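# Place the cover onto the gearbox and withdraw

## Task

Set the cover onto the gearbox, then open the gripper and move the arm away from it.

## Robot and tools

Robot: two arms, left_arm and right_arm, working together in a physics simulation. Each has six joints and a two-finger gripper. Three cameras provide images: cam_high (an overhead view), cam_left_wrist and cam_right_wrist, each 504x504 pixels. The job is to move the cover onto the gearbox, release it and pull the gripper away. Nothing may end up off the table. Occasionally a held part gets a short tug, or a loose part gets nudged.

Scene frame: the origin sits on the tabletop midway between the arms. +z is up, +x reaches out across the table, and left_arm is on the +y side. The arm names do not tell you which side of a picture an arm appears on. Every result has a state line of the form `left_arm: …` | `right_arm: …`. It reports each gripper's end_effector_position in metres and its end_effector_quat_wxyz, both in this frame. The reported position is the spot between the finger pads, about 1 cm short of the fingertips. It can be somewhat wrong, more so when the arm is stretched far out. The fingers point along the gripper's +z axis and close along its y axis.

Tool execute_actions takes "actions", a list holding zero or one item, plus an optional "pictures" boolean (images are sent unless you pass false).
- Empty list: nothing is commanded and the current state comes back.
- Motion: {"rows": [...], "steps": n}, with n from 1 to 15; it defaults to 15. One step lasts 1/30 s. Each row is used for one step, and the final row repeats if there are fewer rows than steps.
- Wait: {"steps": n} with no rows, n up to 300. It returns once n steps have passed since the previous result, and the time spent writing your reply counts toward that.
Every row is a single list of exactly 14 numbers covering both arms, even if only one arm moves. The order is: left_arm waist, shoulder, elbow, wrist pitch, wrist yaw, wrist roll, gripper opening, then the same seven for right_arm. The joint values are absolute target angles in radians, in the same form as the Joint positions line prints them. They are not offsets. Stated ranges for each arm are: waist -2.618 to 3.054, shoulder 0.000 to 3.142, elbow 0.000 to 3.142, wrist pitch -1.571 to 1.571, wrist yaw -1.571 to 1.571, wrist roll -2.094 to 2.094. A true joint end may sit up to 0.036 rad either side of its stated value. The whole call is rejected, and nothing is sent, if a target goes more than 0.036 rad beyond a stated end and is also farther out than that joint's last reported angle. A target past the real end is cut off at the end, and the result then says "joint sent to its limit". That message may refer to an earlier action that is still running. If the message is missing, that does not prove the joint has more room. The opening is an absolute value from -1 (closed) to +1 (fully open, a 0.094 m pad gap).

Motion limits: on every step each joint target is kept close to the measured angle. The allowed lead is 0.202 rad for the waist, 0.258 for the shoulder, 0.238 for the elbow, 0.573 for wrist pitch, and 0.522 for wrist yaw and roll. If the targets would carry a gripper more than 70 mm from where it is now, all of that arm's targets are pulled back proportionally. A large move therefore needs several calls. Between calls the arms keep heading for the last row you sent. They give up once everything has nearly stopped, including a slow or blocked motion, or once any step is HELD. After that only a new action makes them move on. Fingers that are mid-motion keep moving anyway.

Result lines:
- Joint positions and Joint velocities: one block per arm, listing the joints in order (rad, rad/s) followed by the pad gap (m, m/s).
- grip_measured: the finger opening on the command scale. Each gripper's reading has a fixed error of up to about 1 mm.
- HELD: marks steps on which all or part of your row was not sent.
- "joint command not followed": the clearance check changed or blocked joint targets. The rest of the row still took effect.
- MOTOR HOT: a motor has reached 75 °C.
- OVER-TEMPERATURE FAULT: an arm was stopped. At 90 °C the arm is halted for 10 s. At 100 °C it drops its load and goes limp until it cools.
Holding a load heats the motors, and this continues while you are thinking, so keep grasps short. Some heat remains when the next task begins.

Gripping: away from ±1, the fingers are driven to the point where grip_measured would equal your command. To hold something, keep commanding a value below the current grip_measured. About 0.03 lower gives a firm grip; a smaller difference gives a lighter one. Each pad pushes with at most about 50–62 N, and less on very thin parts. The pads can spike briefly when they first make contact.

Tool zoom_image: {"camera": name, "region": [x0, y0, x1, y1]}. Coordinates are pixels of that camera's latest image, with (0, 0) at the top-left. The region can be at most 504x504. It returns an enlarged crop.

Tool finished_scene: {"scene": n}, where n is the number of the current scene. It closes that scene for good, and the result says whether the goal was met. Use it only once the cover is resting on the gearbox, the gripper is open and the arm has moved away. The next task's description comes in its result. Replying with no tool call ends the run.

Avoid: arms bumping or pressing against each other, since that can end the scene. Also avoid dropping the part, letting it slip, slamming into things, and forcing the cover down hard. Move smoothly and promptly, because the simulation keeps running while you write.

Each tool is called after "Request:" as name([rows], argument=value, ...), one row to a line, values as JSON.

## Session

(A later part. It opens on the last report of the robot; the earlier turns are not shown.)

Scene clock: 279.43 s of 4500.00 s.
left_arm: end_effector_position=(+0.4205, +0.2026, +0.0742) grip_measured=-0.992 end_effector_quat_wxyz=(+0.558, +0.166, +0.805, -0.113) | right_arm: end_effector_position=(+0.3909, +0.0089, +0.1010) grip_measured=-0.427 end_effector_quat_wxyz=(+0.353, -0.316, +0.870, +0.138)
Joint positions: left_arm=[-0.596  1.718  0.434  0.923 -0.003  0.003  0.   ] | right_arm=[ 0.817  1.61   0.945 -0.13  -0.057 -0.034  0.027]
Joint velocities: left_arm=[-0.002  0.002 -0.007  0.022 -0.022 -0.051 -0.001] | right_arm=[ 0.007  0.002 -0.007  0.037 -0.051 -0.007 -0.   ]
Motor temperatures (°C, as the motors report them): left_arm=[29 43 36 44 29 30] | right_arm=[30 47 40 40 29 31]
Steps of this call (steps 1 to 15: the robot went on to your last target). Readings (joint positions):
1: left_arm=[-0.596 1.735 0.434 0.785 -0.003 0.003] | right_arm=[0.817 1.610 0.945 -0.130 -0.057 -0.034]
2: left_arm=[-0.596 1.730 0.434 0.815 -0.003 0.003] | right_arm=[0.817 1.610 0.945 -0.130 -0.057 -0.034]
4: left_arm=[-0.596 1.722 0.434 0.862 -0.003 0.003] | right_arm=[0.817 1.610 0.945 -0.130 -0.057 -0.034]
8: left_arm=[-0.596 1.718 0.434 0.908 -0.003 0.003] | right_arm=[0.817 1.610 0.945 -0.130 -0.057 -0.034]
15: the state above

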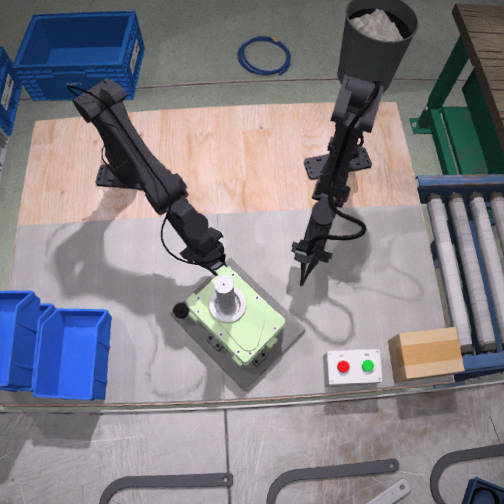

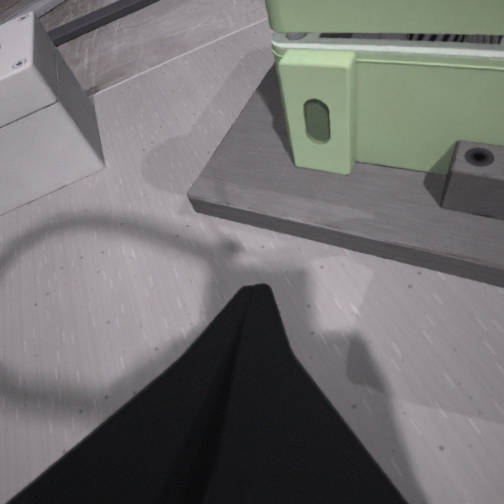

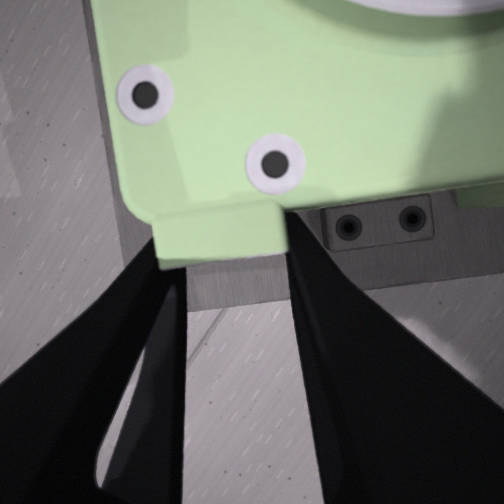

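Request:
execute_actions([
  {"rows":[[-0.6,1.7,0.45,1.0,0,0,-1,0.8,1.58,0.98,-0.05,-0.03,-0.03,-0.48],[-0.6,1.7,0.45,1.0,0,0,-1,0.82,1.6,0.95,-0.12,-0.05,-0.03,-0.48],[-0.6,1.7,0.45,1.0,0,0,-1,0.82,1.6,0.95,-0.12,-0.05,-0.03,-0.48],[-0.6,1.7,0.45,1.0,0,0,-1,0.825,1.6,0.95,-0.12,-0.05,-0.03,0],[-0.6,1.7,0.45,1.0,0,0,-1,0.83,1.6,0.95,-0.12,-0.05,-0.03,0],[-0.6,1.7,0.45,1.0,0,0,-1,0.83,1.6,0.95,-0.12,-0.05,-0.03,0],[-0.6,1.7,0.45,1.0,0,0,-1,0.83,1.55,0.92,-0.12,-0.05,0,0],[-0.6,1.7,0.45,1.0,0,0,-1,0.83,1.45,0.88,-0.15,-0.05,0,0],[-0.6,1.7,0.45,1.0,0,0,-1,0.83,1.3,0.88,-0.3,0,0,0]],"steps":15},
], pictures=false)

Request:
execute_actions([
  {"rows":[[-0.6,1.7,0.45,1.0,0,0,-1,0.55,1.5,1.5,-0.99,0,0,-1]],"steps":15},
], pictures=false)

Request:
execute_actions([
  {"rows":[[-0.6,1.7,0.45,1.0,0,0,-1,0.56,1.8,1.8,-0.95,-0.1,0,-1],[-0.6,1.7,0.45,1.0,0,0,-1,0.56,1.8,1.8,-0.95,-0.1,0,-1],[-0.6,1.7,0.45,1.0,0,0,-1,0.56,1.8,1.8,-0.95,-0.1,0,-1],[-0.6,1.7,0.45,1.0,0,0,-1,0.56,1.9,1.9,-0.9,-0.15,0,-1],[-0.6,1.7,0.45,1.0,0,0,-1,0.56,2.0,1.96,-0.82,-0.2,0,-1],[-0.6,1.7,0.45,1.0,0,0,-1,0.57,2.06,1.99,-0.78,-0.25,0,-1],[-0.6,1.7,0.45,1.0,0,0,-1,0.575,2.12,1.99,-0.76,-0.3,0,-1]],"steps":15},
])

Scene clock: 281.47 s of 4500.00 s.
left_arm: end_effector_position=(+0.4244, +0.2009, +0.0863) grip_measured=-0.992 end_effector_quat_wxyz=(+0.578, +0.163, +0.791, -0.117) | right_arm: end_effector_position=(+0.3596, -0.0206, +0.1778) grip_measured=-0.002 end_effector_quat_wxyz=(+0.416, -0.292, +0.849, +0.145)
Joint positions: left_arm=[-0.596  1.718  0.434  0.975 -0.003  0.003  0.   ] | right_arm=[ 0.823  1.286  0.878 -0.249 -0.017 -0.009  0.047]
Joint velocities: left_arm=[-0.022  0.002 -0.007  0.037 -0.037 -0.037 -0.001] | right_arm=[ 0.007 -0.115 -0.012 -0.007  0.11   0.051 -0.   ]
Motor temperatures (°C, as the motors report them): left_arm=[29 43 36 44 29 30] | right_arm=[30 47 40 41 29 31]
Steps of this call (steps 1 to 15: the robot went on to your last target; steps 16 to 46: nothing new was sent; steps 47 to 61: all 15 steps of this action). Readings (joint positions):
47: left_arm=[-0.596 1.718 0.434 0.931 -0.003 0.003] | right_arm=[0.819 1.610 0.945 -0.132 -0.059 -0.034]
48: left_arm=[-0.596 1.718 0.434 0.937 -0.003 0.003] | right_arm=[0.820 1.611 0.945 -0.135 -0.059 -0.035]
50: left_arm=[-0.596 1.718 0.434 0.954 -0.003 0.003] | right_arm=[0.822 1.611 0.945 -0.137 -0.055 -0.034]
54: left_arm=[-0.596 1.718 0.434 0.968 -0.003 0.003] | right_arm=[0.822 1.591 0.932 -0.135 -0.055 -0.024]
61: the state above

Scene clock: 281.97 s of 4500.00 s.
left_arm: end_effector_position=(+0.4245, +0.2009, +0.0865) grip_measured=-0.992 end_effector_quat_wxyz=(+0.579, +0.163, +0.790, -0.117) | right_arm: end_effector_position=(+0.4165, -0.1187, +0.2383) grip_measured=-0.978 end_effector_quat_wxyz=(+0.306, -0.173, +0.935, +0.054)
Joint positions: left_arm=[-0.596  1.718  0.434  0.976 -0.003  0.003  0.   ] | right_arm=[ 0.542  1.497  1.485 -0.927  0.004 -0.004  0.001]
Joint velocities: left_arm=[-0.007 -0.002 -0.017  0.081 -0.051  0.007  0.   ] | right_arm=[-0.007  0.076 -0.007 -0.447  0.037 -0.037 -0.001]
Motor temperatures (°C, as the motors report them): left_arm=[29 43 36 45 29 30] | right_arm=[30 47 40 41 29 31]
Steps of this call (steps 1 to 15: all 15 steps of this action). Readings (joint positions):
1: left_arm=[-0.596 1.718 0.434 0.975 -0.003 0.003] | right_arm=[0.800 1.307 0.917 -0.328 -0.028 -0.009]
2: left_arm=[-0.596 1.718 0.434 0.975 -0.003 0.003] | right_arm=[0.751 1.359 0.989 -0.439 -0.033 -0.009]
4: left_arm=[-0.596 1.718 0.434 0.976 -0.003 0.003] | right_arm=[0.627 1.470 1.139 -0.625 -0.023 -0.007]
8: left_arm=[-0.596 1.718 0.434 0.976 -0.003 0.003] | right_arm=[0.535 1.546 1.390 -0.844 0.004 -0.004]
15: the state above

Scene clock: 282.47 s of 4500.00 s.
left_arm: end_effector_position=(+0.4245, +0.2009, +0.0865) grip_measured=-0.992 end_effector_quat_wxyz=(+0.579, +0.163, +0.790, -0.117) | right_arm: end_effector_position=(+0.5407, -0.0040, +0.1301) grip_measured=-0.978 end_effector_quat_wxyz=(+0.240, -0.223, +0.928, +0.175)
Joint positions: left_arm=[-0.596  1.718  0.434  0.976 -0.003  0.003  0.   ] | right_arm=[ 0.571  2.187  1.957 -0.79  -0.262 -0.004  0.001]
Joint velocities: left_arm=[-0.002 -0.017  0.002  0.007 -0.037 -0.081 -0.   ] | right_arm=[-0.007 -0.012  0.002 -0.051 -0.168  0.022  0.   ]
Motor temperatures (°C, as the motors report them): left_arm=[29 43 36 45 29 30] | right_arm=[30 47 40 41 29 31]
Steps of this call (steps 1 to 15: all 15 steps of this action). Readings (joint positions):
1: left_arm=[-0.596 1.718 0.434 0.976 -0.003 0.003] | right_arm=[0.543 1.531 1.525 -0.971 -0.009 -0.004]
2: left_arm=[-0.596 1.718 0.434 0.976 -0.003 0.003] | right_arm=[0.544 1.594 1.605 -0.996 -0.025 -0.004]
4: left_arm=[-0.596 1.718 0.434 0.976 -0.003 0.003] | right_arm=[0.548 1.737 1.755 -0.967 -0.057 -0.004]
8: left_arm=[-0.596 1.718 0.434 0.976 -0.003 0.003] | right_arm=[0.555 2.002 1.939 -0.840 -0.160 -0.004]
15: the state above

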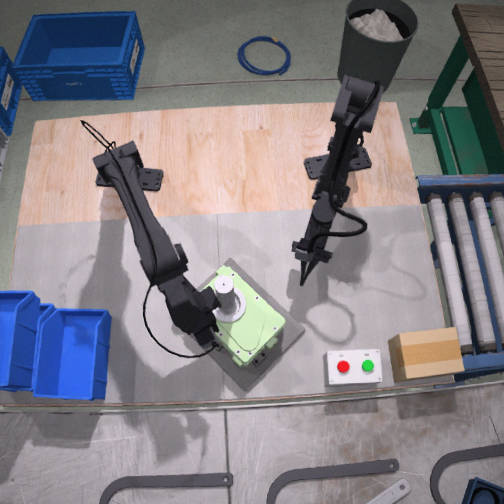

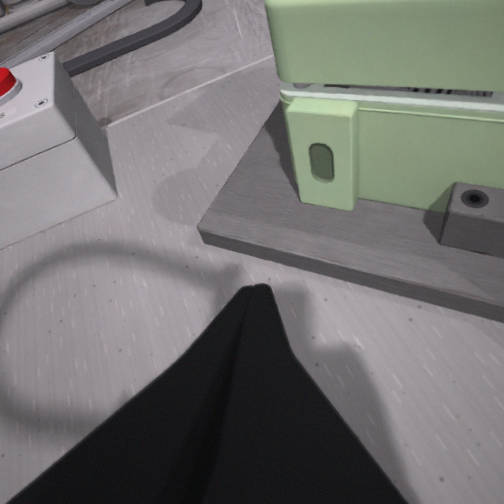

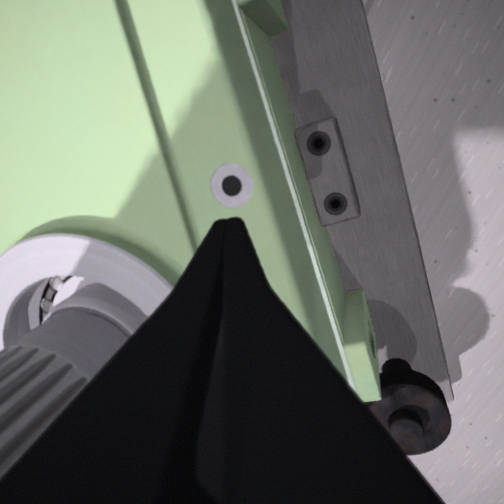

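Request:
execute_actions([
  {"rows":[[-0.6,1.7,0.45,1.0,0,0,-1,0.575,2.15,1.99,-0.76,-0.3,0,-1],[-0.6,1.7,0.45,1.0,0,0,-1,0.575,2.17,1.99,-0.76,-0.3,0,-1],[-0.6,1.7,0.45,1.0,0,0,-1,0.575,2.185,1.99,-0.76,-0.3,0,-1],[-0.6,1.7,0.45,1.0,0,0,-1,0.575,2.2,1.99,-0.76,-0.3,0,-1],[-0.6,1.7,0.45,1.0,0,0,-1,0.575,2.21,1.99,-0.76,-0.3,0,-1],[-0.6,1.7,0.45,1.0,0,0,-1,0.575,2.22,1.99,-0.76,-0.3,0,-1],[-0.6,1.7,0.45,1.0,0,0,-1,0.575,2.23,1.98,-0.77,-0.29,0,-1],[-0.6,1.7,0.45,1.0,0,0,-1,0.575,2.25,1.97,-0.79,-0.28,0,-1],[-0.6,1.7,0.45,1.0,0,0,-1,0.575,2.27,1.96,-0.81,-0.27,0,-1],[-0.6,1.7,0.45,1.0,0,0,-1,0.575,2.29,1.95,-0.83,-0.26,0,-1],[-0.6,1.7,0.45,1.0,0,0,-1,0.575,2.31,1.95,-0.85,-0.25,0,-1],[-0.6,1.7,0.45,1.0,0,0,-1,0.575,2.33,1.95,-0.87,-0.25,0,-1]],"steps":15},
], pictures=false)

Request:
execute_actions([
  {"steps":8},
])

Scene clock: 284.10 s of 4500.00 s.
left_arm: end_effector_position=(+0.4245, +0.2009, +0.0865) grip_measured=-0.992 end_effector_quat_wxyz=(+0.579, +0.163, +0.790, -0.117) | right_arm: end_effector_position=(+0.5435, -0.0007, +0.1205) grip_measured=-0.978 end_effector_quat_wxyz=(+0.235, -0.230, +0.927, +0.184)
Joint positions: left_arm=[-0.596  1.718  0.434  0.976 -0.003  0.003  0.   ] | right_arm=[ 0.568  2.216  1.967 -0.78  -0.285 -0.016  0.001]
Joint velocities: left_arm=[ 0.022 -0.002 -0.007 -0.037 -0.066 -0.007 -0.   ] | right_arm=[-0.002  0.017  0.037  0.007 -0.066 -0.051  0.   ]
Motor temperatures (°C, as the motors report them): left_arm=[29 43 36 45 29 30] | right_arm=[30 48 40 40 29 31]
Steps of this call (steps 1 to 30: the robot went on to your last target; steps 31 to 34: nothing new was sent; steps 35 to 49: all 15 steps of this action). Readings (joint positions):
35: left_arm=[-0.596 1.718 0.434 0.976 -0.003 0.003] | right_arm=[0.571 2.147 1.957 -0.772 -0.275 -0.000]
36: left_arm=[-0.596 1.718 0.434 0.976 -0.003 0.003] | right_arm=[0.571 2.149 1.957 -0.772 -0.275 -0.000]
38: left_arm=[-0.596 1.718 0.434 0.976 -0.003 0.003] | right_arm=[0.571 2.157 1.957 -0.771 -0.276 -0.000]
42: left_arm=[-0.596 1.718 0.434 0.976 -0.003 0.003] | right_arm=[0.570 2.204 1.957 -0.770 -0.277 -0.001]
49: the state above

Scene clock: 284.37 s of 4500.00 s.
left_arm: end_effector_position=(+0.4245, +0.2009, +0.0865) grip_measured=-0.992 end_effector_quat_wxyz=(+0.579, +0.163, +0.790, -0.117) | right_arm: end_effector_position=(+0.5435, -0.0007, +0.1203) grip_measured=-0.978 end_effector_quat_wxyz=(+0.234, -0.230, +0.926, +0.183)
Joint positions: left_arm=[-0.596  1.718  0.434  0.976 -0.003  0.003  0.   ] | right_arm=[ 0.568  2.217  1.968 -0.782 -0.285 -0.018  0.001]
Joint velocities: left_arm=[-0.002 -0.017 -0.007 -0.037  0.022 -0.022  0.   ] | right_arm=[ 0.012 -0.012  0.002 -0.007  0.007  0.022  0.001]
Motor temperatures (°C, as the motors report them): left_arm=[29 43 36 45 29 30] | right_arm=[30 48 40 40 29 31]
Steps of this call (steps 1 to 8: the robot went on to your last target). Readings (joint positions):
1: left_arm=[-0.596 1.718 0.434 0.976 -0.003 0.003] | right_arm=[0.568 2.216 1.967 -0.781 -0.285 -0.017]
2: left_arm=[-0.596 1.718 0.434 0.976 -0.003 0.003] | right_arm=[0.568 2.217 1.968 -0.781 -0.285 -0.018]
4: left_arm=[-0.596 1.718 0.434 0.976 -0.003 0.003] | right_arm=[0.568 2.217 1.968 -0.782 -0.285 -0.018]
8: the state above

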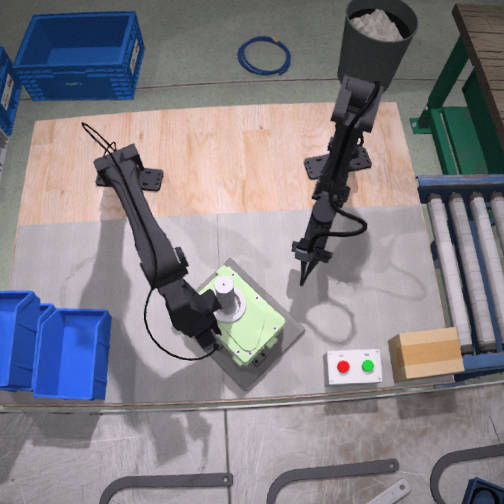

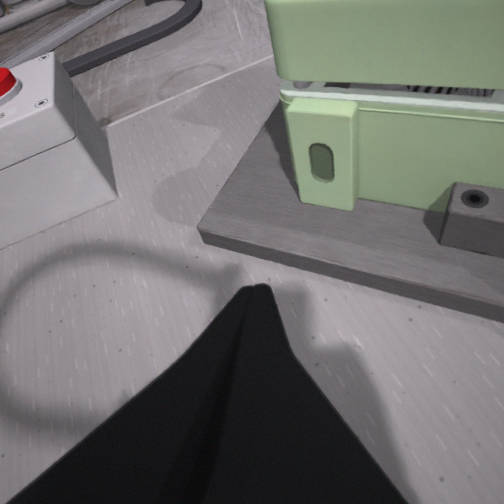

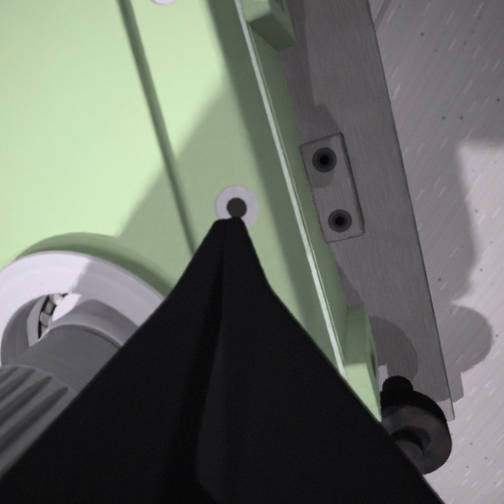

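Request:
execute_actions([
  {"rows":[[-0.55,1.5,0.7,0.4,0,0,-1,0.575,2.25,1.98,-0.8,-0.28,0,-1],[-0.55,1.45,0.8,0.2,0,0,-1,0.575,2.18,1.99,-0.78,-0.28,0,-1],[-0.55,1.4,0.9,-0.1,0,0,-1,0.575,2.12,1.99,-0.78,-0.28,0,-1],[-0.55,1.4,0.9,-0.1,0,0,-1,0.575,2.1,1.98,-0.8,-0.25,0,-1],[-0.55,1.4,0.9,-0.1,0,0,-1,0.58,2.07,1.96,-0.84,-0.2,0,-1],[-0.55,1.4,0.9,-0.1,0,0,-1,0.59,2.04,1.94,-0.88,-0.15,0,-1],[-0.55,1.4,0.9,-0.1,0,0,-1,0.6,2.01,1.92,-0.92,-0.1,0,-1],[-0.56,1.45,1.1,-0.3,0,0,-1,0.61,1.98,1.9,-0.96,-0.05,0,-1],[-0.58,1.55,1.3,-0.5,0,0,-1,0.63,1.96,1.875,-0.99,0,0,-1],[-0.6,1.65,1.5,-0.65,0,0,-1,0.645,1.96,1.86,-0.99,0,0,-1],[-0.62,1.8,1.7,-0.8,0,0,-1,0.645,1.96,1.86,-0.99,0,0,-1]],"steps":15},
], pictures=false)

Request:
execute_actions([
  {"rows":[[-0.64,1.95,1.9,-0.88,0,0,-1,0.645,1.97,1.86,-0.99,0,0,-1],[-0.64,1.95,1.9,-0.88,0,0,-1,0.645,1.98,1.86,-0.99,0,0,-1],[-0.64,1.95,1.9,-0.88,0,0,-1,0.645,1.99,1.86,-0.99,0,0,-1],[-0.68,2.17,2.14,-0.94,0,0,-1,0.645,2.0,1.86,-0.99,0,0,-1]],"steps":15},
])

Scene clock: 286.33 s of 4500.00 s.
left_arm: end_effector_position=(+0.5041, +0.1592, +0.2118) grip_measured=-0.992 end_effector_quat_wxyz=(+0.410, +0.190, +0.888, -0.086) | right_arm: end_effector_position=(+0.4909, -0.0240, +0.2007) grip_measured=-0.978 end_effector_quat_wxyz=(+0.268, -0.232, +0.931, +0.087)
Joint positions: left_arm=[-0.609  1.765  1.506 -0.447 -0.002  0.003  0.   ] | right_arm=[ 0.648  1.951  1.894 -0.943 -0.047 -0.005  0.001]
Joint velocities: left_arm=[-0.173  1.653  2.068 -2.498  0.095 -0.11  -0.   ] | right_arm=[ 0.071 -0.017 -0.007 -0.183  0.227  0.051 -0.001]
Motor temperatures (°C, as the motors report them): left_arm=[29 43 36 45 29 30] | right_arm=[30 47 40 39 29 31]
Steps of this call (steps 1 to 15: the robot went on to your last target; steps 16 to 44: nothing new was sent; steps 45 to 59: all 15 steps of this action). Readings (joint positions):
45: left_arm=[-0.591 1.691 0.466 0.876 -0.000 0.003] | right_arm=[0.568 2.215 1.971 -0.781 -0.286 -0.019]
46: left_arm=[-0.583 1.647 0.520 0.724 0.000 0.003] | right_arm=[0.568 2.210 1.971 -0.781 -0.286 -0.019]
48: left_arm=[-0.566 1.540 0.644 0.486 0.000 0.003] | right_arm=[0.568 2.195 1.971 -0.787 -0.279 -0.013]
52: left_arm=[-0.557 1.411 0.915 0.151 0.000 0.003] | right_arm=[0.580 2.091 1.935 -0.842 -0.186 -0.008]
59: the state above

Scene clock: 286.83 s of 4500.00 s.
left_arm: end_effector_position=(+0.5285, +0.1037, +0.1592) grip_measured=-0.992 end_effector_quat_wxyz=(+0.272, +0.235, +0.931, -0.067) | right_arm: end_effector_position=(+0.4860, -0.0341, +0.1582) grip_measured=-0.978 end_effector_quat_wxyz=(+0.216, -0.230, +0.947, +0.055)
Joint positions: left_arm=[-0.682  2.2    2.105 -0.908 -0.002  0.003  0.   ] | right_arm=[ 0.648  2.011  1.868 -0.98  -0.008 -0.005  0.001]
Joint velocities: left_arm=[ 0.002 -0.056  0.061 -0.154  0.007  0.007 -0.   ] | right_arm=[-0.007  0.002 -0.002 -0.095 -0.007 -0.007 -0.   ]
Motor temperatures (°C, as the motors report them): left_arm=[29 43 36 45 29 30] | right_arm=[30 47 40 39 29 31]
Steps of this call (steps 1 to 15: all 15 steps of this action). Readings (joint positions):
1: left_arm=[-0.615 1.826 1.582 -0.534 -0.002 0.003] | right_arm=[0.649 1.952 1.891 -0.947 -0.041 -0.005]
2: left_arm=[-0.620 1.884 1.661 -0.605 -0.002 0.003] | right_arm=[0.649 1.956 1.887 -0.952 -0.034 -0.005]
4: left_arm=[-0.633 1.995 1.812 -0.722 -0.003 0.003] | right_arm=[0.648 1.969 1.882 -0.962 -0.023 -0.005]
8: left_arm=[-0.669 2.186 2.069 -0.819 -0.003 0.003] | right_arm=[0.648 2.002 1.873 -0.971 -0.013 -0.005]
15: the state above

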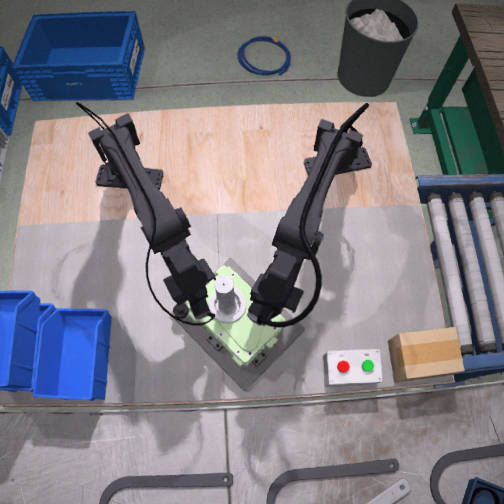

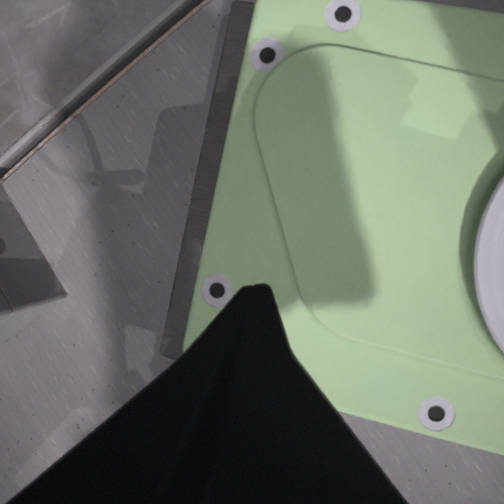

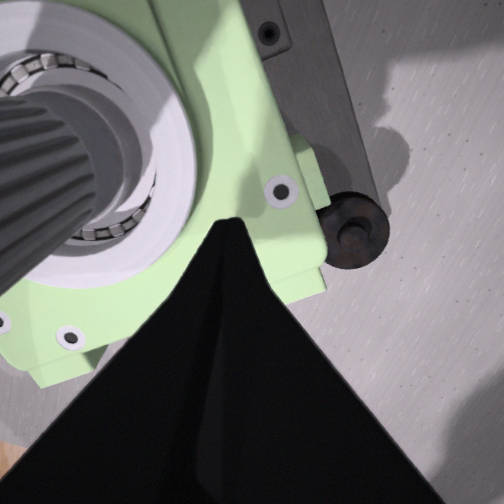

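Request:
execute_actions(actions=[])

Scene clock: 288.67 s of 4500.00 s.
left_arm: end_effector_position=(+0.5252, +0.1054, +0.1598) grip_measured=-0.992 end_effector_quat_wxyz=(+0.266, +0.235, +0.932, -0.065) | right_arm: end_effector_position=(+0.4861, -0.0344, +0.1582) grip_measured=-0.978 end_effector_quat_wxyz=(+0.216, -0.230, +0.947, +0.054)
Joint positions: left_arm=[-0.682  2.196  2.108 -0.928 -0.002  0.003  0.   ] | right_arm=[ 0.648  2.011  1.868 -0.98  -0.007 -0.005  0.001]
Joint velocities: left_arm=[ 0.022  0.007 -0.012 -0.095  0.007 -0.022 -0.001] | right_arm=[-0.022 -0.002  0.007 -0.007  0.007  0.007 -0.001]
Motor temperatures (°C, as the motors report them): left_arm=[29 44 37 45 29 30] | right_arm=[30 48 39 39 29 31]
Steps of this call (steps 1 to 30: the robot went on to your last target; steps 31 to 55: nothing new was sent). Readings (joint positions):
1: left_arm=[-0.682 2.198 2.106 -0.912 -0.002 0.003] | right_arm=[0.648 2.011 1.868 -0.980 -0.008 -0.005]
2: left_arm=[-0.682 2.197 2.107 -0.915 -0.002 0.003] | right_arm=[0.648 2.011 1.868 -0.980 -0.007 -0.005]
4: left_arm=[-0.682 2.196 2.108 -0.919 -0.002 0.003] | right_arm=[0.648 2.011 1.868 -0.980 -0.007 -0.005]
8: left_arm=[-0.682 2.196 2.108 -0.925 -0.002 0.003] | right_arm=[0.648 2.011 1.868 -0.980 -0.007 -0.005]
55: the state above
All arms were judged still, so your last target was given up. Only a new action makes them travel on or press farther. Fingers that are still opening or closing keep moving.

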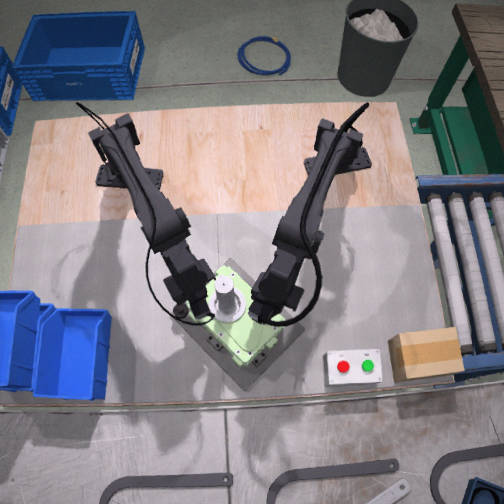

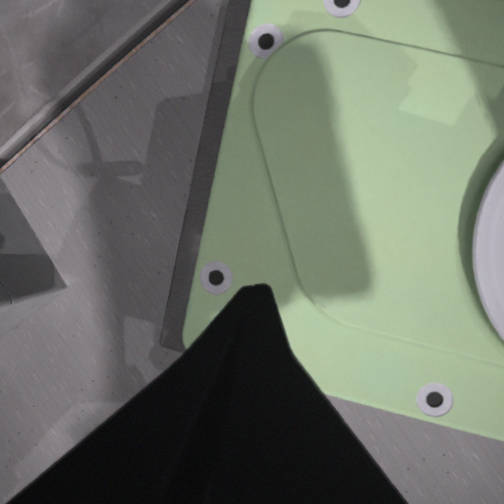

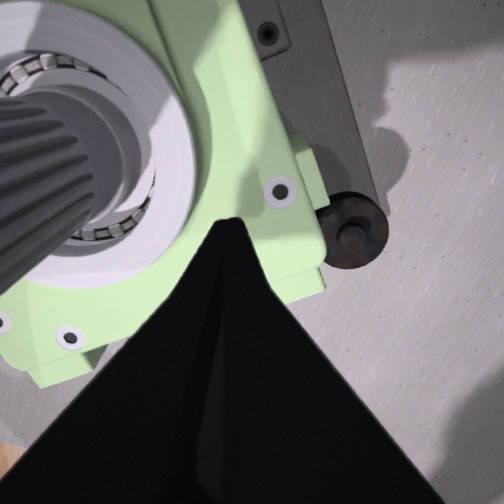

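Request:
execute_actions([
  {"rows":[[-0.68,2.19,2.14,-0.95,0,0,-1,0.645,2.02,1.86,-1.0,0,0,-1],[-0.68,2.2,2.137,-0.96,0,0,-1,0.645,2.035,1.857,-1.0,0,0,-1],[-0.68,2.215,2.134,-0.96,0,0,-1,0.645,2.05,1.855,-1.01,0,0,-1],[-0.68,2.23,2.13,-0.97,0,0,-1,0.645,2.065,1.853,-1.02,0,0,-1],[-0.68,2.245,2.127,-0.98,0,0,-1,0.645,2.08,1.85,-1.03,0,0,-1],[-0.68,2.26,2.124,-0.98,0,0,-1,0.645,2.095,1.848,-1.03,0,0,-1],[-0.68,2.275,2.12,-0.99,0,0,-1,0.645,2.11,1.846,-1.04,0,0,-1],[-0.68,2.29,2.118,-1.0,0,0,-1,0.645,2.125,1.844,-1.05,0,0,-1],[-0.68,2.305,2.115,-1.0,0,0,-1,0.645,2.14,1.842,-1.05,0,0,-1],[-0.68,2.32,2.112,-1.01,0,0,-1,0.645,2.155,1.84,-1.06,0,0,-1],[-0.68,2.335,2.11,-1.02,0,0,-1,0.645,2.17,1.837,-1.07,0,0,-1],[-0.68,2.35,2.105,-1.03,0,0,-1,0.645,2.185,1.835,-1.08,0,0,-1],[-0.68,2.365,2.1,-1.03,0,0,-1,0.645,2.2,1.832,-1.08,0,0,-1],[-0.68,2.38,2.1,-1.04,0,0,-1,0.645,2.21,1.83,-1.09,0,0,-1]]},
], pictures=false)

Request:
execute_actions([
  {"steps":20},
])

Scene clock: 290.23 s of 4500.00 s.
left_arm: end_effector_position=(+0.5244, +0.1059, +0.1197) grip_measured=-0.992 end_effector_quat_wxyz=(+0.225, +0.238, +0.943, -0.055) | right_arm: end_effector_position=(+0.4845, -0.0356, +0.1185) grip_measured=-0.978 end_effector_quat_wxyz=(+0.170, -0.232, +0.957, +0.043)
Joint positions: left_arm=[-0.682  2.272  2.116 -0.947 -0.002  0.003  0.   ] | right_arm=[ 0.648  2.092  1.868 -0.995 -0.005 -0.005  0.001]
Joint velocities: left_arm=[-0.007  0.056  0.071 -0.007  0.007  0.051  0.001] | right_arm=[-0.017 -0.012  0.002 -0.066  0.037 -0.022 -0.   ]
Motor temperatures (°C, as the motors report them): left_arm=[29 45 37 44 29 30] | right_arm=[30 48 39 39 29 31]
Steps of this call (steps 1 to 32: nothing new was sent; steps 33 to 47: all 15 steps of this action). Readings (joint positions):
33: left_arm=[-0.682 2.196 2.108 -0.929 -0.002 0.003] | right_arm=[0.648 2.011 1.868 -0.980 -0.007 -0.005]
34: left_arm=[-0.682 2.196 2.108 -0.931 -0.002 0.003] | right_arm=[0.648 2.012 1.868 -0.982 -0.007 -0.005]
36: left_arm=[-0.682 2.200 2.108 -0.937 -0.002 0.003] | right_arm=[0.648 2.022 1.868 -0.984 -0.007 -0.005]
40: left_arm=[-0.682 2.240 2.108 -0.950 -0.002 0.003] | right_arm=[0.648 2.080 1.868 -1.002 -0.007 -0.005]
47: the state above

Scene clock: 290.90 s of 4500.00 s.
left_arm: end_effector_position=(+0.5254, +0.1053, +0.1197) grip_measured=-0.992 end_effector_quat_wxyz=(+0.226, +0.238, +0.943, -0.056) | right_arm: end_effector_position=(+0.4845, -0.0356, +0.1185) grip_measured=-0.978 end_effector_quat_wxyz=(+0.170, -0.232, +0.957, +0.043)
Joint positions: left_arm=[-0.682  2.276  2.121 -0.945 -0.002  0.003  0.   ] | right_arm=[ 0.648  2.092  1.868 -0.995 -0.005 -0.004  0.001]
Joint velocities: left_arm=[-0.007 -0.007  0.017  0.007  0.081 -0.022  0.   ] | right_arm=[-0.012  0.007  0.007 -0.022 -0.007  0.051 -0.001]
Motor temperatures (°C, as the motors report them): left_arm=[29 45 37 44 29 30] | right_arm=[30 48 39 38 29 31]
Steps of this call (steps 1 to 15: the robot went on to your last target; steps 16 to 20: nothing new was sent). Readings (joint positions):
1: left_arm=[-0.682 2.274 2.119 -0.946 -0.002 0.003] | right_arm=[0.648 2.092 1.868 -0.995 -0.005 -0.005]
2: left_arm=[-0.682 2.275 2.120 -0.946 -0.002 0.003] | right_arm=[0.648 2.092 1.868 -0.995 -0.005 -0.005]
4: left_arm=[-0.682 2.276 2.121 -0.945 -0.002 0.003] | right_arm=[0.648 2.092 1.868 -0.995 -0.005 -0.004]
8: left_arm=[-0.682 2.276 2.121 -0.945 -0.002 0.003] | right_arm=[0.648 2.092 1.868 -0.995 -0.005 -0.004]
20: the state above
All arms were judged still, so your last target was given up. Only a new action makes them travel on or press farther. Fingers that are still opening or closing keep moving.

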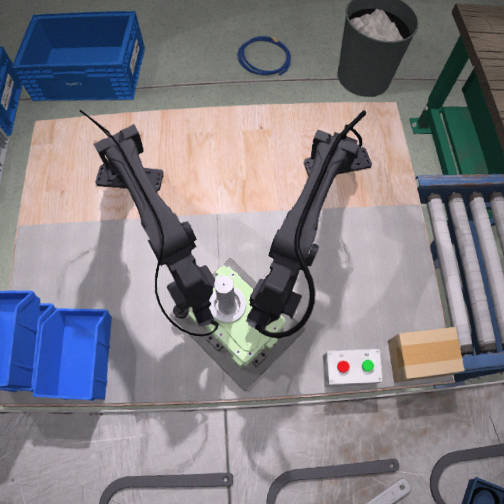

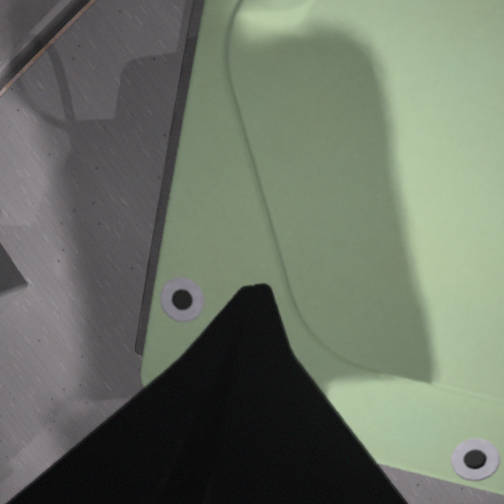

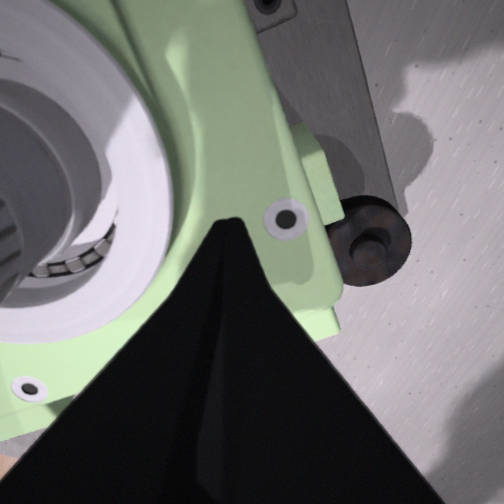

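Request:
execute_actions([
  {"rows":[[-0.68,2.2,2.14,-0.95,0,0,-1,0.645,2.2,1.83,-1.09,0,0,-1],[-0.66,2.1,2.1,-0.95,0,0,-1,0.645,2.21,1.83,-1.09,0,0,-1]]},
], pictures=false)

Request:
execute_actions([
  {"rows":[[-0.55,1.6,1.5,-0.6,0,0,-1,0.645,1.95,1.86,-0.99,0,0,-1]]},
], pictures=false)

Request:
execute_actions([
  {"rows":[[-0.55,1.4,0.9,-0.1,0,0,-1,0.5,1.5,1.5,-0.9,0,0,-1]]},
], pictures=false)

Request:
execute_actions([
  {"steps":25},
], pictures=false)

Request:
execute_actions([
  {"rows":[[-0.65,1.5,0.65,0.6,0,0,-1,0.4,1.0,1.0,-0.6,0,0,-1]]},
], pictures=false)

Request:
execute_actions([
  {"rows":[[-0.75,1.72,0.46,1.0,0,0,-1,0.4,1.0,1.0,-0.6,0,0,-1]]},
], pictures=false)

Request:
execute_actions([
  {"steps":25},
])

Scene clock: 292.73 s of 4500.00 s.
left_arm: end_effector_position=(+0.5171, +0.1189, +0.2054) grip_measured=-0.992 end_effector_quat_wxyz=(+0.297, +0.226, +0.925, -0.071) | right_arm: end_effector_position=(+0.4845, -0.0356, +0.1185) grip_measured=-0.978 end_effector_quat_wxyz=(+0.170, -0.232, +0.957, +0.043)
Joint positions: left_arm=[-0.667  2.095  2.097 -0.953 -0.002  0.003  0.   ] | right_arm=[ 0.648  2.092  1.868 -0.995 -0.005 -0.004  0.001]
Joint velocities: left_arm=[-0.022  0.1    0.012 -0.051  0.037 -0.007  0.001] | right_arm=[-0.017  0.007  0.002 -0.081  0.007 -0.022 -0.001]
Motor temperatures (°C, as the motors report them): left_arm=[29 44 37 44 29 30] | right_arm=[30 47 39 38 29 31]
Steps of this call (steps 1 to 40: nothing new was sent; steps 41 to 55: all 15 steps of this action). Readings (joint positions):
41: left_arm=[-0.682 2.265 2.122 -0.942 -0.002 0.003] | right_arm=[0.648 2.092 1.868 -0.995 -0.005 -0.004]
42: left_arm=[-0.681 2.253 2.115 -0.944 -0.002 0.003] | right_arm=[0.648 2.092 1.868 -0.995 -0.005 -0.004]
44: left_arm=[-0.678 2.208 2.097 -0.956 -0.002 0.003] | right_arm=[0.648 2.092 1.868 -0.995 -0.005 -0.004]
48: left_arm=[-0.668 2.116 2.097 -0.956 -0.002 0.003] | right_arm=[0.648 2.092 1.868 -0.995 -0.005 -0.004]
55: the state above

Scene clock: 293.23 s of 4500.00 s.
left_arm: end_effector_position=(+0.4719, +0.2087, +0.2670) grip_measured=-0.992 end_effector_quat_wxyz=(+0.418, +0.158, +0.892, -0.070) | right_arm: end_effector_position=(+0.4785, -0.0386, +0.1784) grip_measured=-0.978 end_effector_quat_wxyz=(+0.229, -0.229, +0.944, +0.057)
Joint positions: left_arm=[-0.541  1.589  1.524 -0.631 -0.007  0.003  0.   ] | right_arm=[ 0.648  1.954  1.856 -0.996 -0.005 -0.004  0.001]
Joint velocities: left_arm=[ 0.007  0.125  0.002  0.095 -0.022 -0.037  0.001] | right_arm=[ 0.017 -0.002 -0.012 -0.007  0.051  0.037 -0.001]
Motor temperatures (°C, as the motors report them): left_arm=[29 45 37 44 29 30] | right_arm=[30 47 39 38 29 31]
Steps of this call (steps 1 to 15: all 15 steps of this action). Readings (joint positions):
1: left_arm=[-0.660 2.074 2.055 -0.906 0.002 0.003] | right_arm=[0.648 2.074 1.865 -0.988 -0.005 -0.004]
2: left_arm=[-0.649 2.035 1.981 -0.852 0.006 0.003] | right_arm=[0.648 2.059 1.858 -0.992 -0.005 -0.004]
4: left_arm=[-0.609 1.925 1.822 -0.773 0.007 0.003] | right_arm=[0.648 2.020 1.856 -0.996 -0.005 -0.004]
8: left_arm=[-0.536 1.655 1.540 -0.704 -0.006 0.003] | right_arm=[0.648 1.958 1.856 -0.996 -0.005 -0.004]
15: the state above

Scene clock: 293.73 s of 4500.00 s.
left_arm: end_effector_position=(+0.4242, +0.2262, +0.1454) grip_measured=-0.992 end_effector_quat_wxyz=(+0.416, +0.158, +0.893, -0.070) | right_arm: end_effector_position=(+0.4274, -0.1358, +0.2524) grip_measured=-0.978 end_effector_quat_wxyz=(+0.328, -0.148, +0.932, +0.049)
Joint positions: left_arm=[-0.541  1.426  0.887 -0.16  -0.007  0.003  0.   ] | right_arm=[ 0.492  1.488  1.506 -0.912  0.005 -0.003  0.001]
Joint velocities: left_arm=[-0.012 -0.066 -0.012  0.256 -0.095  0.037  0.001] | right_arm=[ 0.007  0.129  0.002  0.037 -0.007 -0.051  0.   ]
Motor temperatures (°C, as the motors report them): left_arm=[29 45 37 44 29 30] | right_arm=[30 47 39 38 29 31]
Steps of this call (steps 1 to 15: all 15 steps of this action). Readings (joint positions):
1: left_arm=[-0.541 1.567 1.471 -0.543 -0.007 0.003] | right_arm=[0.638 1.929 1.816 -0.961 -0.010 -0.004]
2: left_arm=[-0.541 1.525 1.385 -0.437 -0.007 0.003] | right_arm=[0.620 1.883 1.743 -0.934 -0.015 -0.004]
4: left_arm=[-0.541 1.439 1.222 -0.308 -0.007 0.003] | right_arm=[0.557 1.763 1.598 -0.927 -0.013 -0.004]
8: left_arm=[-0.541 1.386 0.960 -0.182 -0.007 0.003] | right_arm=[0.485 1.553 1.506 -0.942 0.005 -0.003]
15: the state above

Scene clock: 294.57 s of 4500.00 s.
left_arm: end_effector_position=(+0.4294, +0.2243, +0.1536) grip_measured=-0.992 end_effector_quat_wxyz=(+0.434, +0.157, +0.884, -0.073) | right_arm: end_effector_position=(+0.4287, -0.1354, +0.2485) grip_measured=-0.978 end_effector_quat_wxyz=(+0.324, -0.149, +0.933, +0.048)
Joint positions: left_arm=[-0.541  1.423  0.887 -0.124 -0.007  0.003  0.   ] | right_arm=[ 0.492  1.498  1.506 -0.912  0.005 -0.003  0.001]
Joint velocities: left_arm=[ 0.007 -0.012 -0.022 -0.022 -0.081  0.037 -0.001] | right_arm=[ 0.012 -0.002  0.002 -0.037 -0.022 -0.081 -0.   ]
Motor temperatures (°C, as the motors report them): left_arm=[29 44 37 44 29 30] | right_arm=[30 47 39 38 29 31]
Steps of this call (steps 1 to 25: the robot went on to your last target). Readings (joint positions):
1: left_arm=[-0.541 1.424 0.887 -0.150 -0.007 0.003] | right_arm=[0.492 1.492 1.506 -0.912 0.005 -0.003]
2: left_arm=[-0.541 1.424 0.887 -0.144 -0.007 0.003] | right_arm=[0.492 1.496 1.506 -0.912 0.005 -0.003]
4: left_arm=[-0.541 1.423 0.887 -0.134 -0.007 0.003] | right_arm=[0.492 1.498 1.506 -0.912 0.005 -0.003]
8: left_arm=[-0.541 1.423 0.887 -0.127 -0.007 0.003] | right_arm=[0.492 1.498 1.506 -0.912 0.005 -0.003]
25: the state above

Scene clock: 295.07 s of 4500.00 s.
left_arm: end_effector_position=(+0.4345, +0.1690, +0.1510) grip_measured=-0.992 end_effector_quat_wxyz=(+0.566, +0.187, +0.792, -0.132) | right_arm: end_effector_position=(+0.3648, -0.1874, +0.2640) grip_measured=-0.978 end_effector_quat_wxyz=(+0.461, -0.099, +0.881, +0.049)
Joint positions: left_arm=[-0.651  1.524  0.644  0.549  0.     0.002  0.   ] | right_arm=[ 0.4    0.994  1.018 -0.632  0.004 -0.003  0.001]
Joint velocities: left_arm=[ 0.002 -0.017 -0.012  0.183  0.022 -0.051 -0.   ] | right_arm=[ 0.007  0.012 -0.002  0.066  0.007 -0.066 -0.001]
Motor temperatures (°C, as the motors report them): left_arm=[29 44 37 44 29 30] | right_arm=[30 47 39 38 29 31]
Steps of this call (steps 1 to 15: all 15 steps of this action). Readings (joint positions):
1: left_arm=[-0.553 1.426 0.846 -0.030 -0.014 0.003] | right_arm=[0.483 1.466 1.457 -0.846 -0.002 -0.003]
2: left_arm=[-0.577 1.432 0.788 0.107 -0.017 0.002] | right_arm=[0.463 1.405 1.369 -0.772 -0.005 -0.003]
4: left_arm=[-0.629 1.472 0.699 0.278 -0.009 0.002] | right_arm=[0.415 1.248 1.195 -0.708 -0.000 -0.003]
8: left_arm=[-0.651 1.524 0.644 0.412 0.000 0.002] | right_arm=[0.400 1.005 1.019 -0.691 0.004 -0.003]
15: the state above

Scene clock: 295.57 s of 4500.00 s.
left_arm: end_effector_position=(+0.3962, +0.1407, +0.0788) grip_measured=-0.992 end_effector_quat_wxyz=(+0.557, +0.227, +0.782, -0.160) | right_arm: end_effector_position=(+0.3665, -0.1871, +0.2665) grip_measured=-0.978 end_effector_quat_wxyz=(+0.466, -0.098, +0.878, +0.049)
Joint positions: left_arm=[-0.75   1.741  0.452  0.955  0.002  0.002  0.   ] | right_arm=[ 0.4    0.994  1.018 -0.62   0.004 -0.003  0.001]
Joint velocities: left_arm=[ 0.012 -0.007  0.002  0.227  0.022  0.037 -0.   ] | right_arm=[ 0.007  0.002  0.007 -0.051  0.051  0.007  0.   ]
Motor temperatures (°C, as the motors report them): left_arm=[29 44 37 44 29 30] | right_arm=[30 47 39 38 29 31]
Steps of this call (steps 1 to 15: all 15 steps of this action). Readings (joint positions):
1: left_arm=[-0.662 1.545 0.618 0.635 -0.007 0.002] | right_arm=[0.400 0.994 1.018 -0.629 0.004 -0.003]
2: left_arm=[-0.683 1.583 0.583 0.748 -0.011 0.002] | right_arm=[0.400 0.994 1.018 -0.627 0.004 -0.003]
4: left_arm=[-0.730 1.671 0.519 0.848 -0.005 0.002] | right_arm=[0.400 0.994 1.018 -0.624 0.004 -0.003]
8: left_arm=[-0.750 1.749 0.453 0.864 0.002 0.002] | right_arm=[0.400 0.994 1.018 -0.621 0.004 -0.003]
15: the state above

Scene clock: 296.40 s of 4500.00 s.
left_arm: end_effector_position=(+0.3976, +0.1399, +0.0836) grip_measured=-0.992 end_effector_quat_wxyz=(+0.565, +0.225, +0.777, -0.163) | right_arm: end_effector_position=(+0.3665, -0.1871, +0.2665) grip_measured=-0.978 end_effector_quat_wxyz=(+0.466, -0.098, +0.878, +0.049)
Joint positions: left_arm=[-0.75   1.741  0.452  0.976  0.002  0.002  0.   ] | right_arm=[ 0.4    0.994  1.018 -0.619  0.004 -0.003  0.001]
Joint velocities: left_arm=[ 0.002 -0.002  0.002 -0.022  0.007  0.022 -0.001] | right_arm=[-0.017 -0.007  0.002  0.051 -0.022 -0.022  0.   ]
Motor temperatures (°C, as the motors report them): left_arm=[29 44 37 45 29 30] | right_arm=[30 46 39 38 29 31]
Steps of this call (steps 1 to 25: the robot went on to your last target). Readings (joint positions):
1: left_arm=[-0.750 1.741 0.452 0.961 0.002 0.002] | right_arm=[0.400 0.994 1.018 -0.619 0.004 -0.003]
2: left_arm=[-0.750 1.741 0.452 0.965 0.002 0.002] | right_arm=[0.400 0.994 1.018 -0.619 0.004 -0.003]
4: left_arm=[-0.750 1.741 0.452 0.970 0.002 0.002] | right_arm=[0.400 0.994 1.018 -0.619 0.004 -0.003]
8: left_arm=[-0.750 1.741 0.452 0.974 0.002 0.002] | right_arm=[0.400 0.994 1.018 -0.619 0.004 -0.003]
25: the state above

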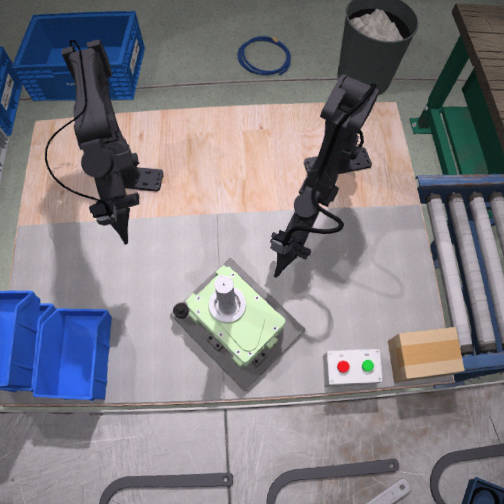

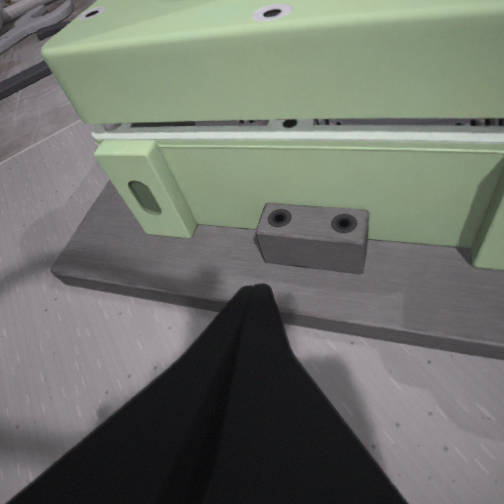

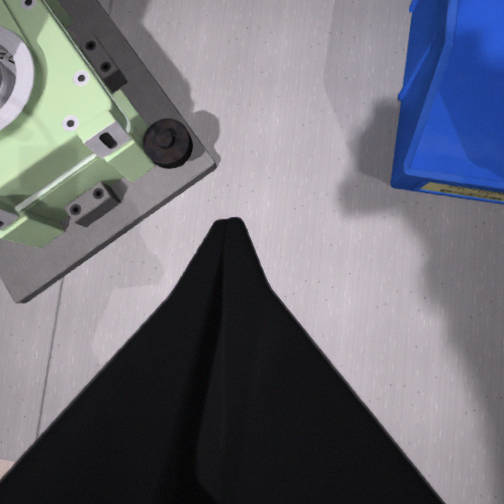

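Request:
execute_actions([
  {"rows":[[-0.75,1.72,0.46,1.0,0,0,-1,0.84,1.3,1.1,-0.45,0,0,-1]]},
], pictures=false)

Request:
execute_actions([
  {"rows":[[-0.75,1.72,0.46,1.0,0,0,-1,0.84,1.5,1.25,-0.4,0,0,-1],[-0.75,1.72,0.46,1.0,0,0,-1,0.84,1.5,1.25,-0.4,0,0,-1],[-0.75,1.72,0.46,1.0,0,0,-1,0.84,1.55,1.25,-0.4,0,0,-1],[-0.75,1.72,0.46,1.0,0,0,-1,0.84,1.55,1.25,-0.4,0,0,-1],[-0.75,1.72,0.46,1.0,0,0,-1,0.84,1.6,1.25,-0.4,0,0,-1],[-0.75,1.72,0.46,1.0,0,0,-1,0.84,1.65,1.25,-0.39,0,0,-1]]},
], pictures=false)

Request:
execute_actions([
  {"rows":[[-0.75,1.72,0.46,1.0,0,0,-1,0.84,1.67,1.24,-0.41,0,0,-1],[-0.75,1.72,0.46,1.0,0,0,-1,0.84,1.69,1.23,-0.43,0,0,-1],[-0.75,1.72,0.46,1.0,0,0,-1,0.84,1.71,1.22,-0.45,0,0,-1],[-0.75,1.72,0.46,1.0,0,0,-1,0.84,1.73,1.21,-0.48,0,0,-1],[-0.75,1.72,0.46,1.0,0,0,-1,0.84,1.75,1.2,-0.5,0,0,-1],[-0.75,1.72,0.46,1.0,0,0,-1,0.84,1.77,1.19,-0.53,0,0,-1],[-0.75,1.72,0.46,1.0,0,0,-1,0.84,1.79,1.18,-0.55,0,0,-1],[-0.75,1.72,0.46,1.0,0,0,-1,0.84,1.81,1.17,-0.58,0,0,-1],[-0.75,1.72,0.46,1.0,0,0,-1,0.84,1.83,1.16,-0.6,0,0,-1],[-0.75,1.72,0.46,1.0,0,0,-1,0.84,1.85,1.15,-0.63,0,0,-1],[-0.75,1.72,0.46,1.0,0,0,-1,0.84,1.88,1.14,-0.66,0,0,-1]]},
])

Scene clock: 298.47 s of 4500.00 s.
left_arm: end_effector_position=(+0.3976, +0.1399, +0.0836) grip_measured=-0.992 end_effector_quat_wxyz=(+0.565, +0.225, +0.777, -0.163) | right_arm: end_effector_position=(+0.3570, -0.0125, +0.2075) grip_measured=-0.978 end_effector_quat_wxyz=(+0.387, -0.302, +0.860, +0.138)
Joint positions: left_arm=[-0.75   1.741  0.452  0.976  0.002  0.002  0.   ] | right_arm=[ 0.848  1.325  1.075 -0.473 -0.007 -0.002  0.001]
Joint velocities: left_arm=[-0.007  0.022 -0.017  0.066  0.022 -0.051  0.   ] | right_arm=[-0.017 -0.022  0.012  0.037  0.007  0.007  0.   ]
Motor temperatures (°C, as the motors report them): left_arm=[29 44 37 45 29 30] | right_arm=[30 46 38 38 28 31]
Steps of this call (steps 1 to 15: the robot went on to your last target; steps 16 to 47: nothing new was sent; steps 48 to 62: all 15 steps of this action). Readings (joint positions):
48: left_arm=[-0.750 1.741 0.452 0.976 0.002 0.002] | right_arm=[0.423 1.013 1.025 -0.616 0.016 -0.002]
49: left_arm=[-0.750 1.741 0.452 0.976 0.002 0.002] | right_arm=[0.472 1.056 1.044 -0.595 0.019 -0.002]
51: left_arm=[-0.750 1.741 0.452 0.976 0.002 0.002] | right_arm=[0.583 1.170 1.071 -0.534 0.019 -0.002]
55: left_arm=[-0.750 1.741 0.452 0.976 0.002 0.002] | right_arm=[0.814 1.327 1.075 -0.489 0.003 -0.002]
62: the state above

Scene clock: 298.97 s of 4500.00 s.
left_arm: end_effector_position=(+0.3976, +0.1399, +0.0836) grip_measured=-0.992 end_effector_quat_wxyz=(+0.565, +0.225, +0.777, -0.163) | right_arm: end_effector_position=(+0.4091, +0.0286, +0.1451) grip_measured=-0.978 end_effector_quat_wxyz=(+0.336, -0.309, +0.882, +0.120)
Joint positions: left_arm=[-0.75   1.741  0.452  0.976  0.002  0.002  0.   ] | right_arm=[ 0.848  1.677  1.235 -0.401 -0.007 -0.002  0.001]
Joint velocities: left_arm=[-0.002  0.007 -0.012  0.037 -0.037 -0.095  0.001] | right_arm=[-0.017 -0.032 -0.002 -0.066 -0.037 -0.022 -0.   ]
Motor temperatures (°C, as the motors report them): left_arm=[29 44 37 45 29 30] | right_arm=[30 46 38 38 28 31]
Steps of this call (steps 1 to 15: all 15 steps of this action). Readings (joint positions):
1: left_arm=[-0.750 1.741 0.452 0.976 0.002 0.002] | right_arm=[0.848 1.345 1.098 -0.487 -0.007 -0.002]
2: left_arm=[-0.750 1.741 0.452 0.976 0.002 0.002] | right_arm=[0.848 1.388 1.144 -0.484 -0.007 -0.002]
4: left_arm=[-0.750 1.741 0.452 0.976 0.002 0.002] | right_arm=[0.848 1.482 1.215 -0.434 -0.007 -0.002]
8: left_arm=[-0.750 1.741 0.452 0.976 0.002 0.002] | right_arm=[0.848 1.623 1.235 -0.392 -0.007 -0.002]
15: the state above

Scene clock: 299.47 s of 4500.00 s.
left_arm: end_effector_position=(+0.3976, +0.1399, +0.0836) grip_measured=-0.992 end_effector_quat_wxyz=(+0.565, +0.225, +0.777, -0.163) | right_arm: end_effector_position=(+0.4066, +0.0265, +0.1172) grip_measured=-0.978 end_effector_quat_wxyz=(+0.303, -0.313, +0.894, +0.108)
Joint positions: left_arm=[-0.75   1.741  0.452  0.976  0.002  0.002  0.   ] | right_arm=[ 0.848  1.731  1.231 -0.415 -0.006 -0.002  0.001]
Joint velocities: left_arm=[ 0.002  0.012  0.007  0.051 -0.007  0.022  0.   ] | right_arm=[-0.007 -0.002  0.022  0.007 -0.051 -0.066 -0.001]
Motor temperatures (°C, as the motors report them): left_arm=[29 44 37 45 29 30] | right_arm=[30 46 38 38 28 31]
Steps of this call (steps 1 to 15: all 15 steps of this action). Readings (joint positions):
1: left_arm=[-0.750 1.741 0.452 0.976 0.002 0.002] | right_arm=[0.848 1.677 1.235 -0.401 -0.007 -0.002]
2: left_arm=[-0.750 1.741 0.452 0.976 0.002 0.002] | right_arm=[0.848 1.677 1.235 -0.402 -0.007 -0.002]
4: left_arm=[-0.750 1.741 0.452 0.976 0.002 0.002] | right_arm=[0.848 1.686 1.235 -0.412 -0.007 -0.002]
8: left_arm=[-0.750 1.741 0.452 0.976 0.002 0.002] | right_arm=[0.848 1.729 1.231 -0.420 -0.006 -0.002]
15: the state above

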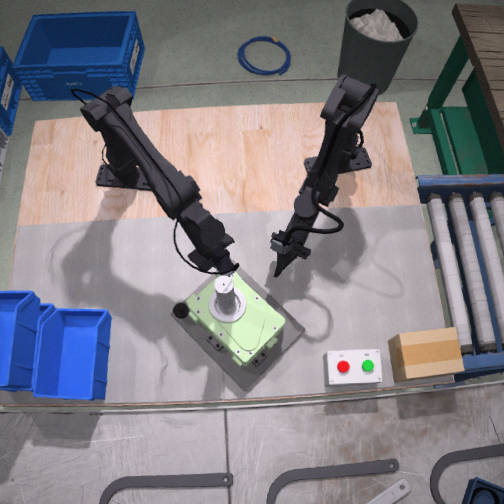

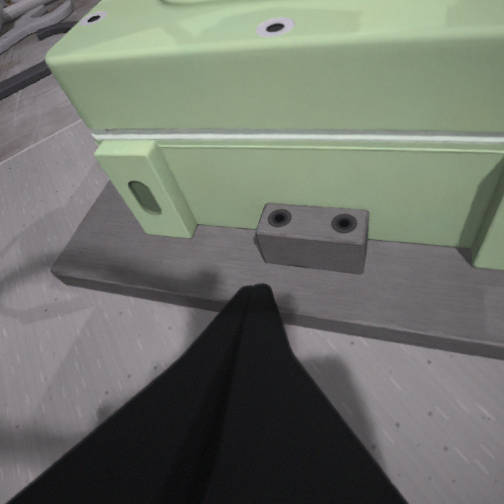

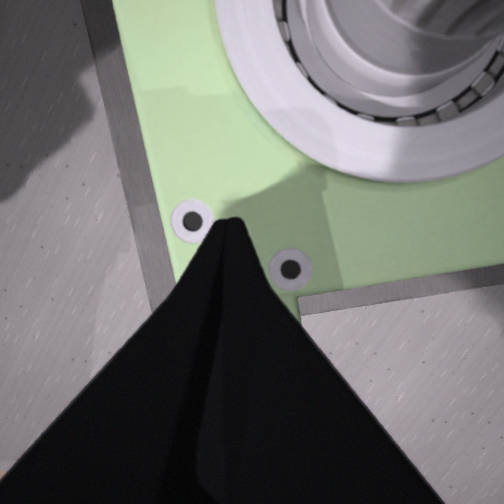

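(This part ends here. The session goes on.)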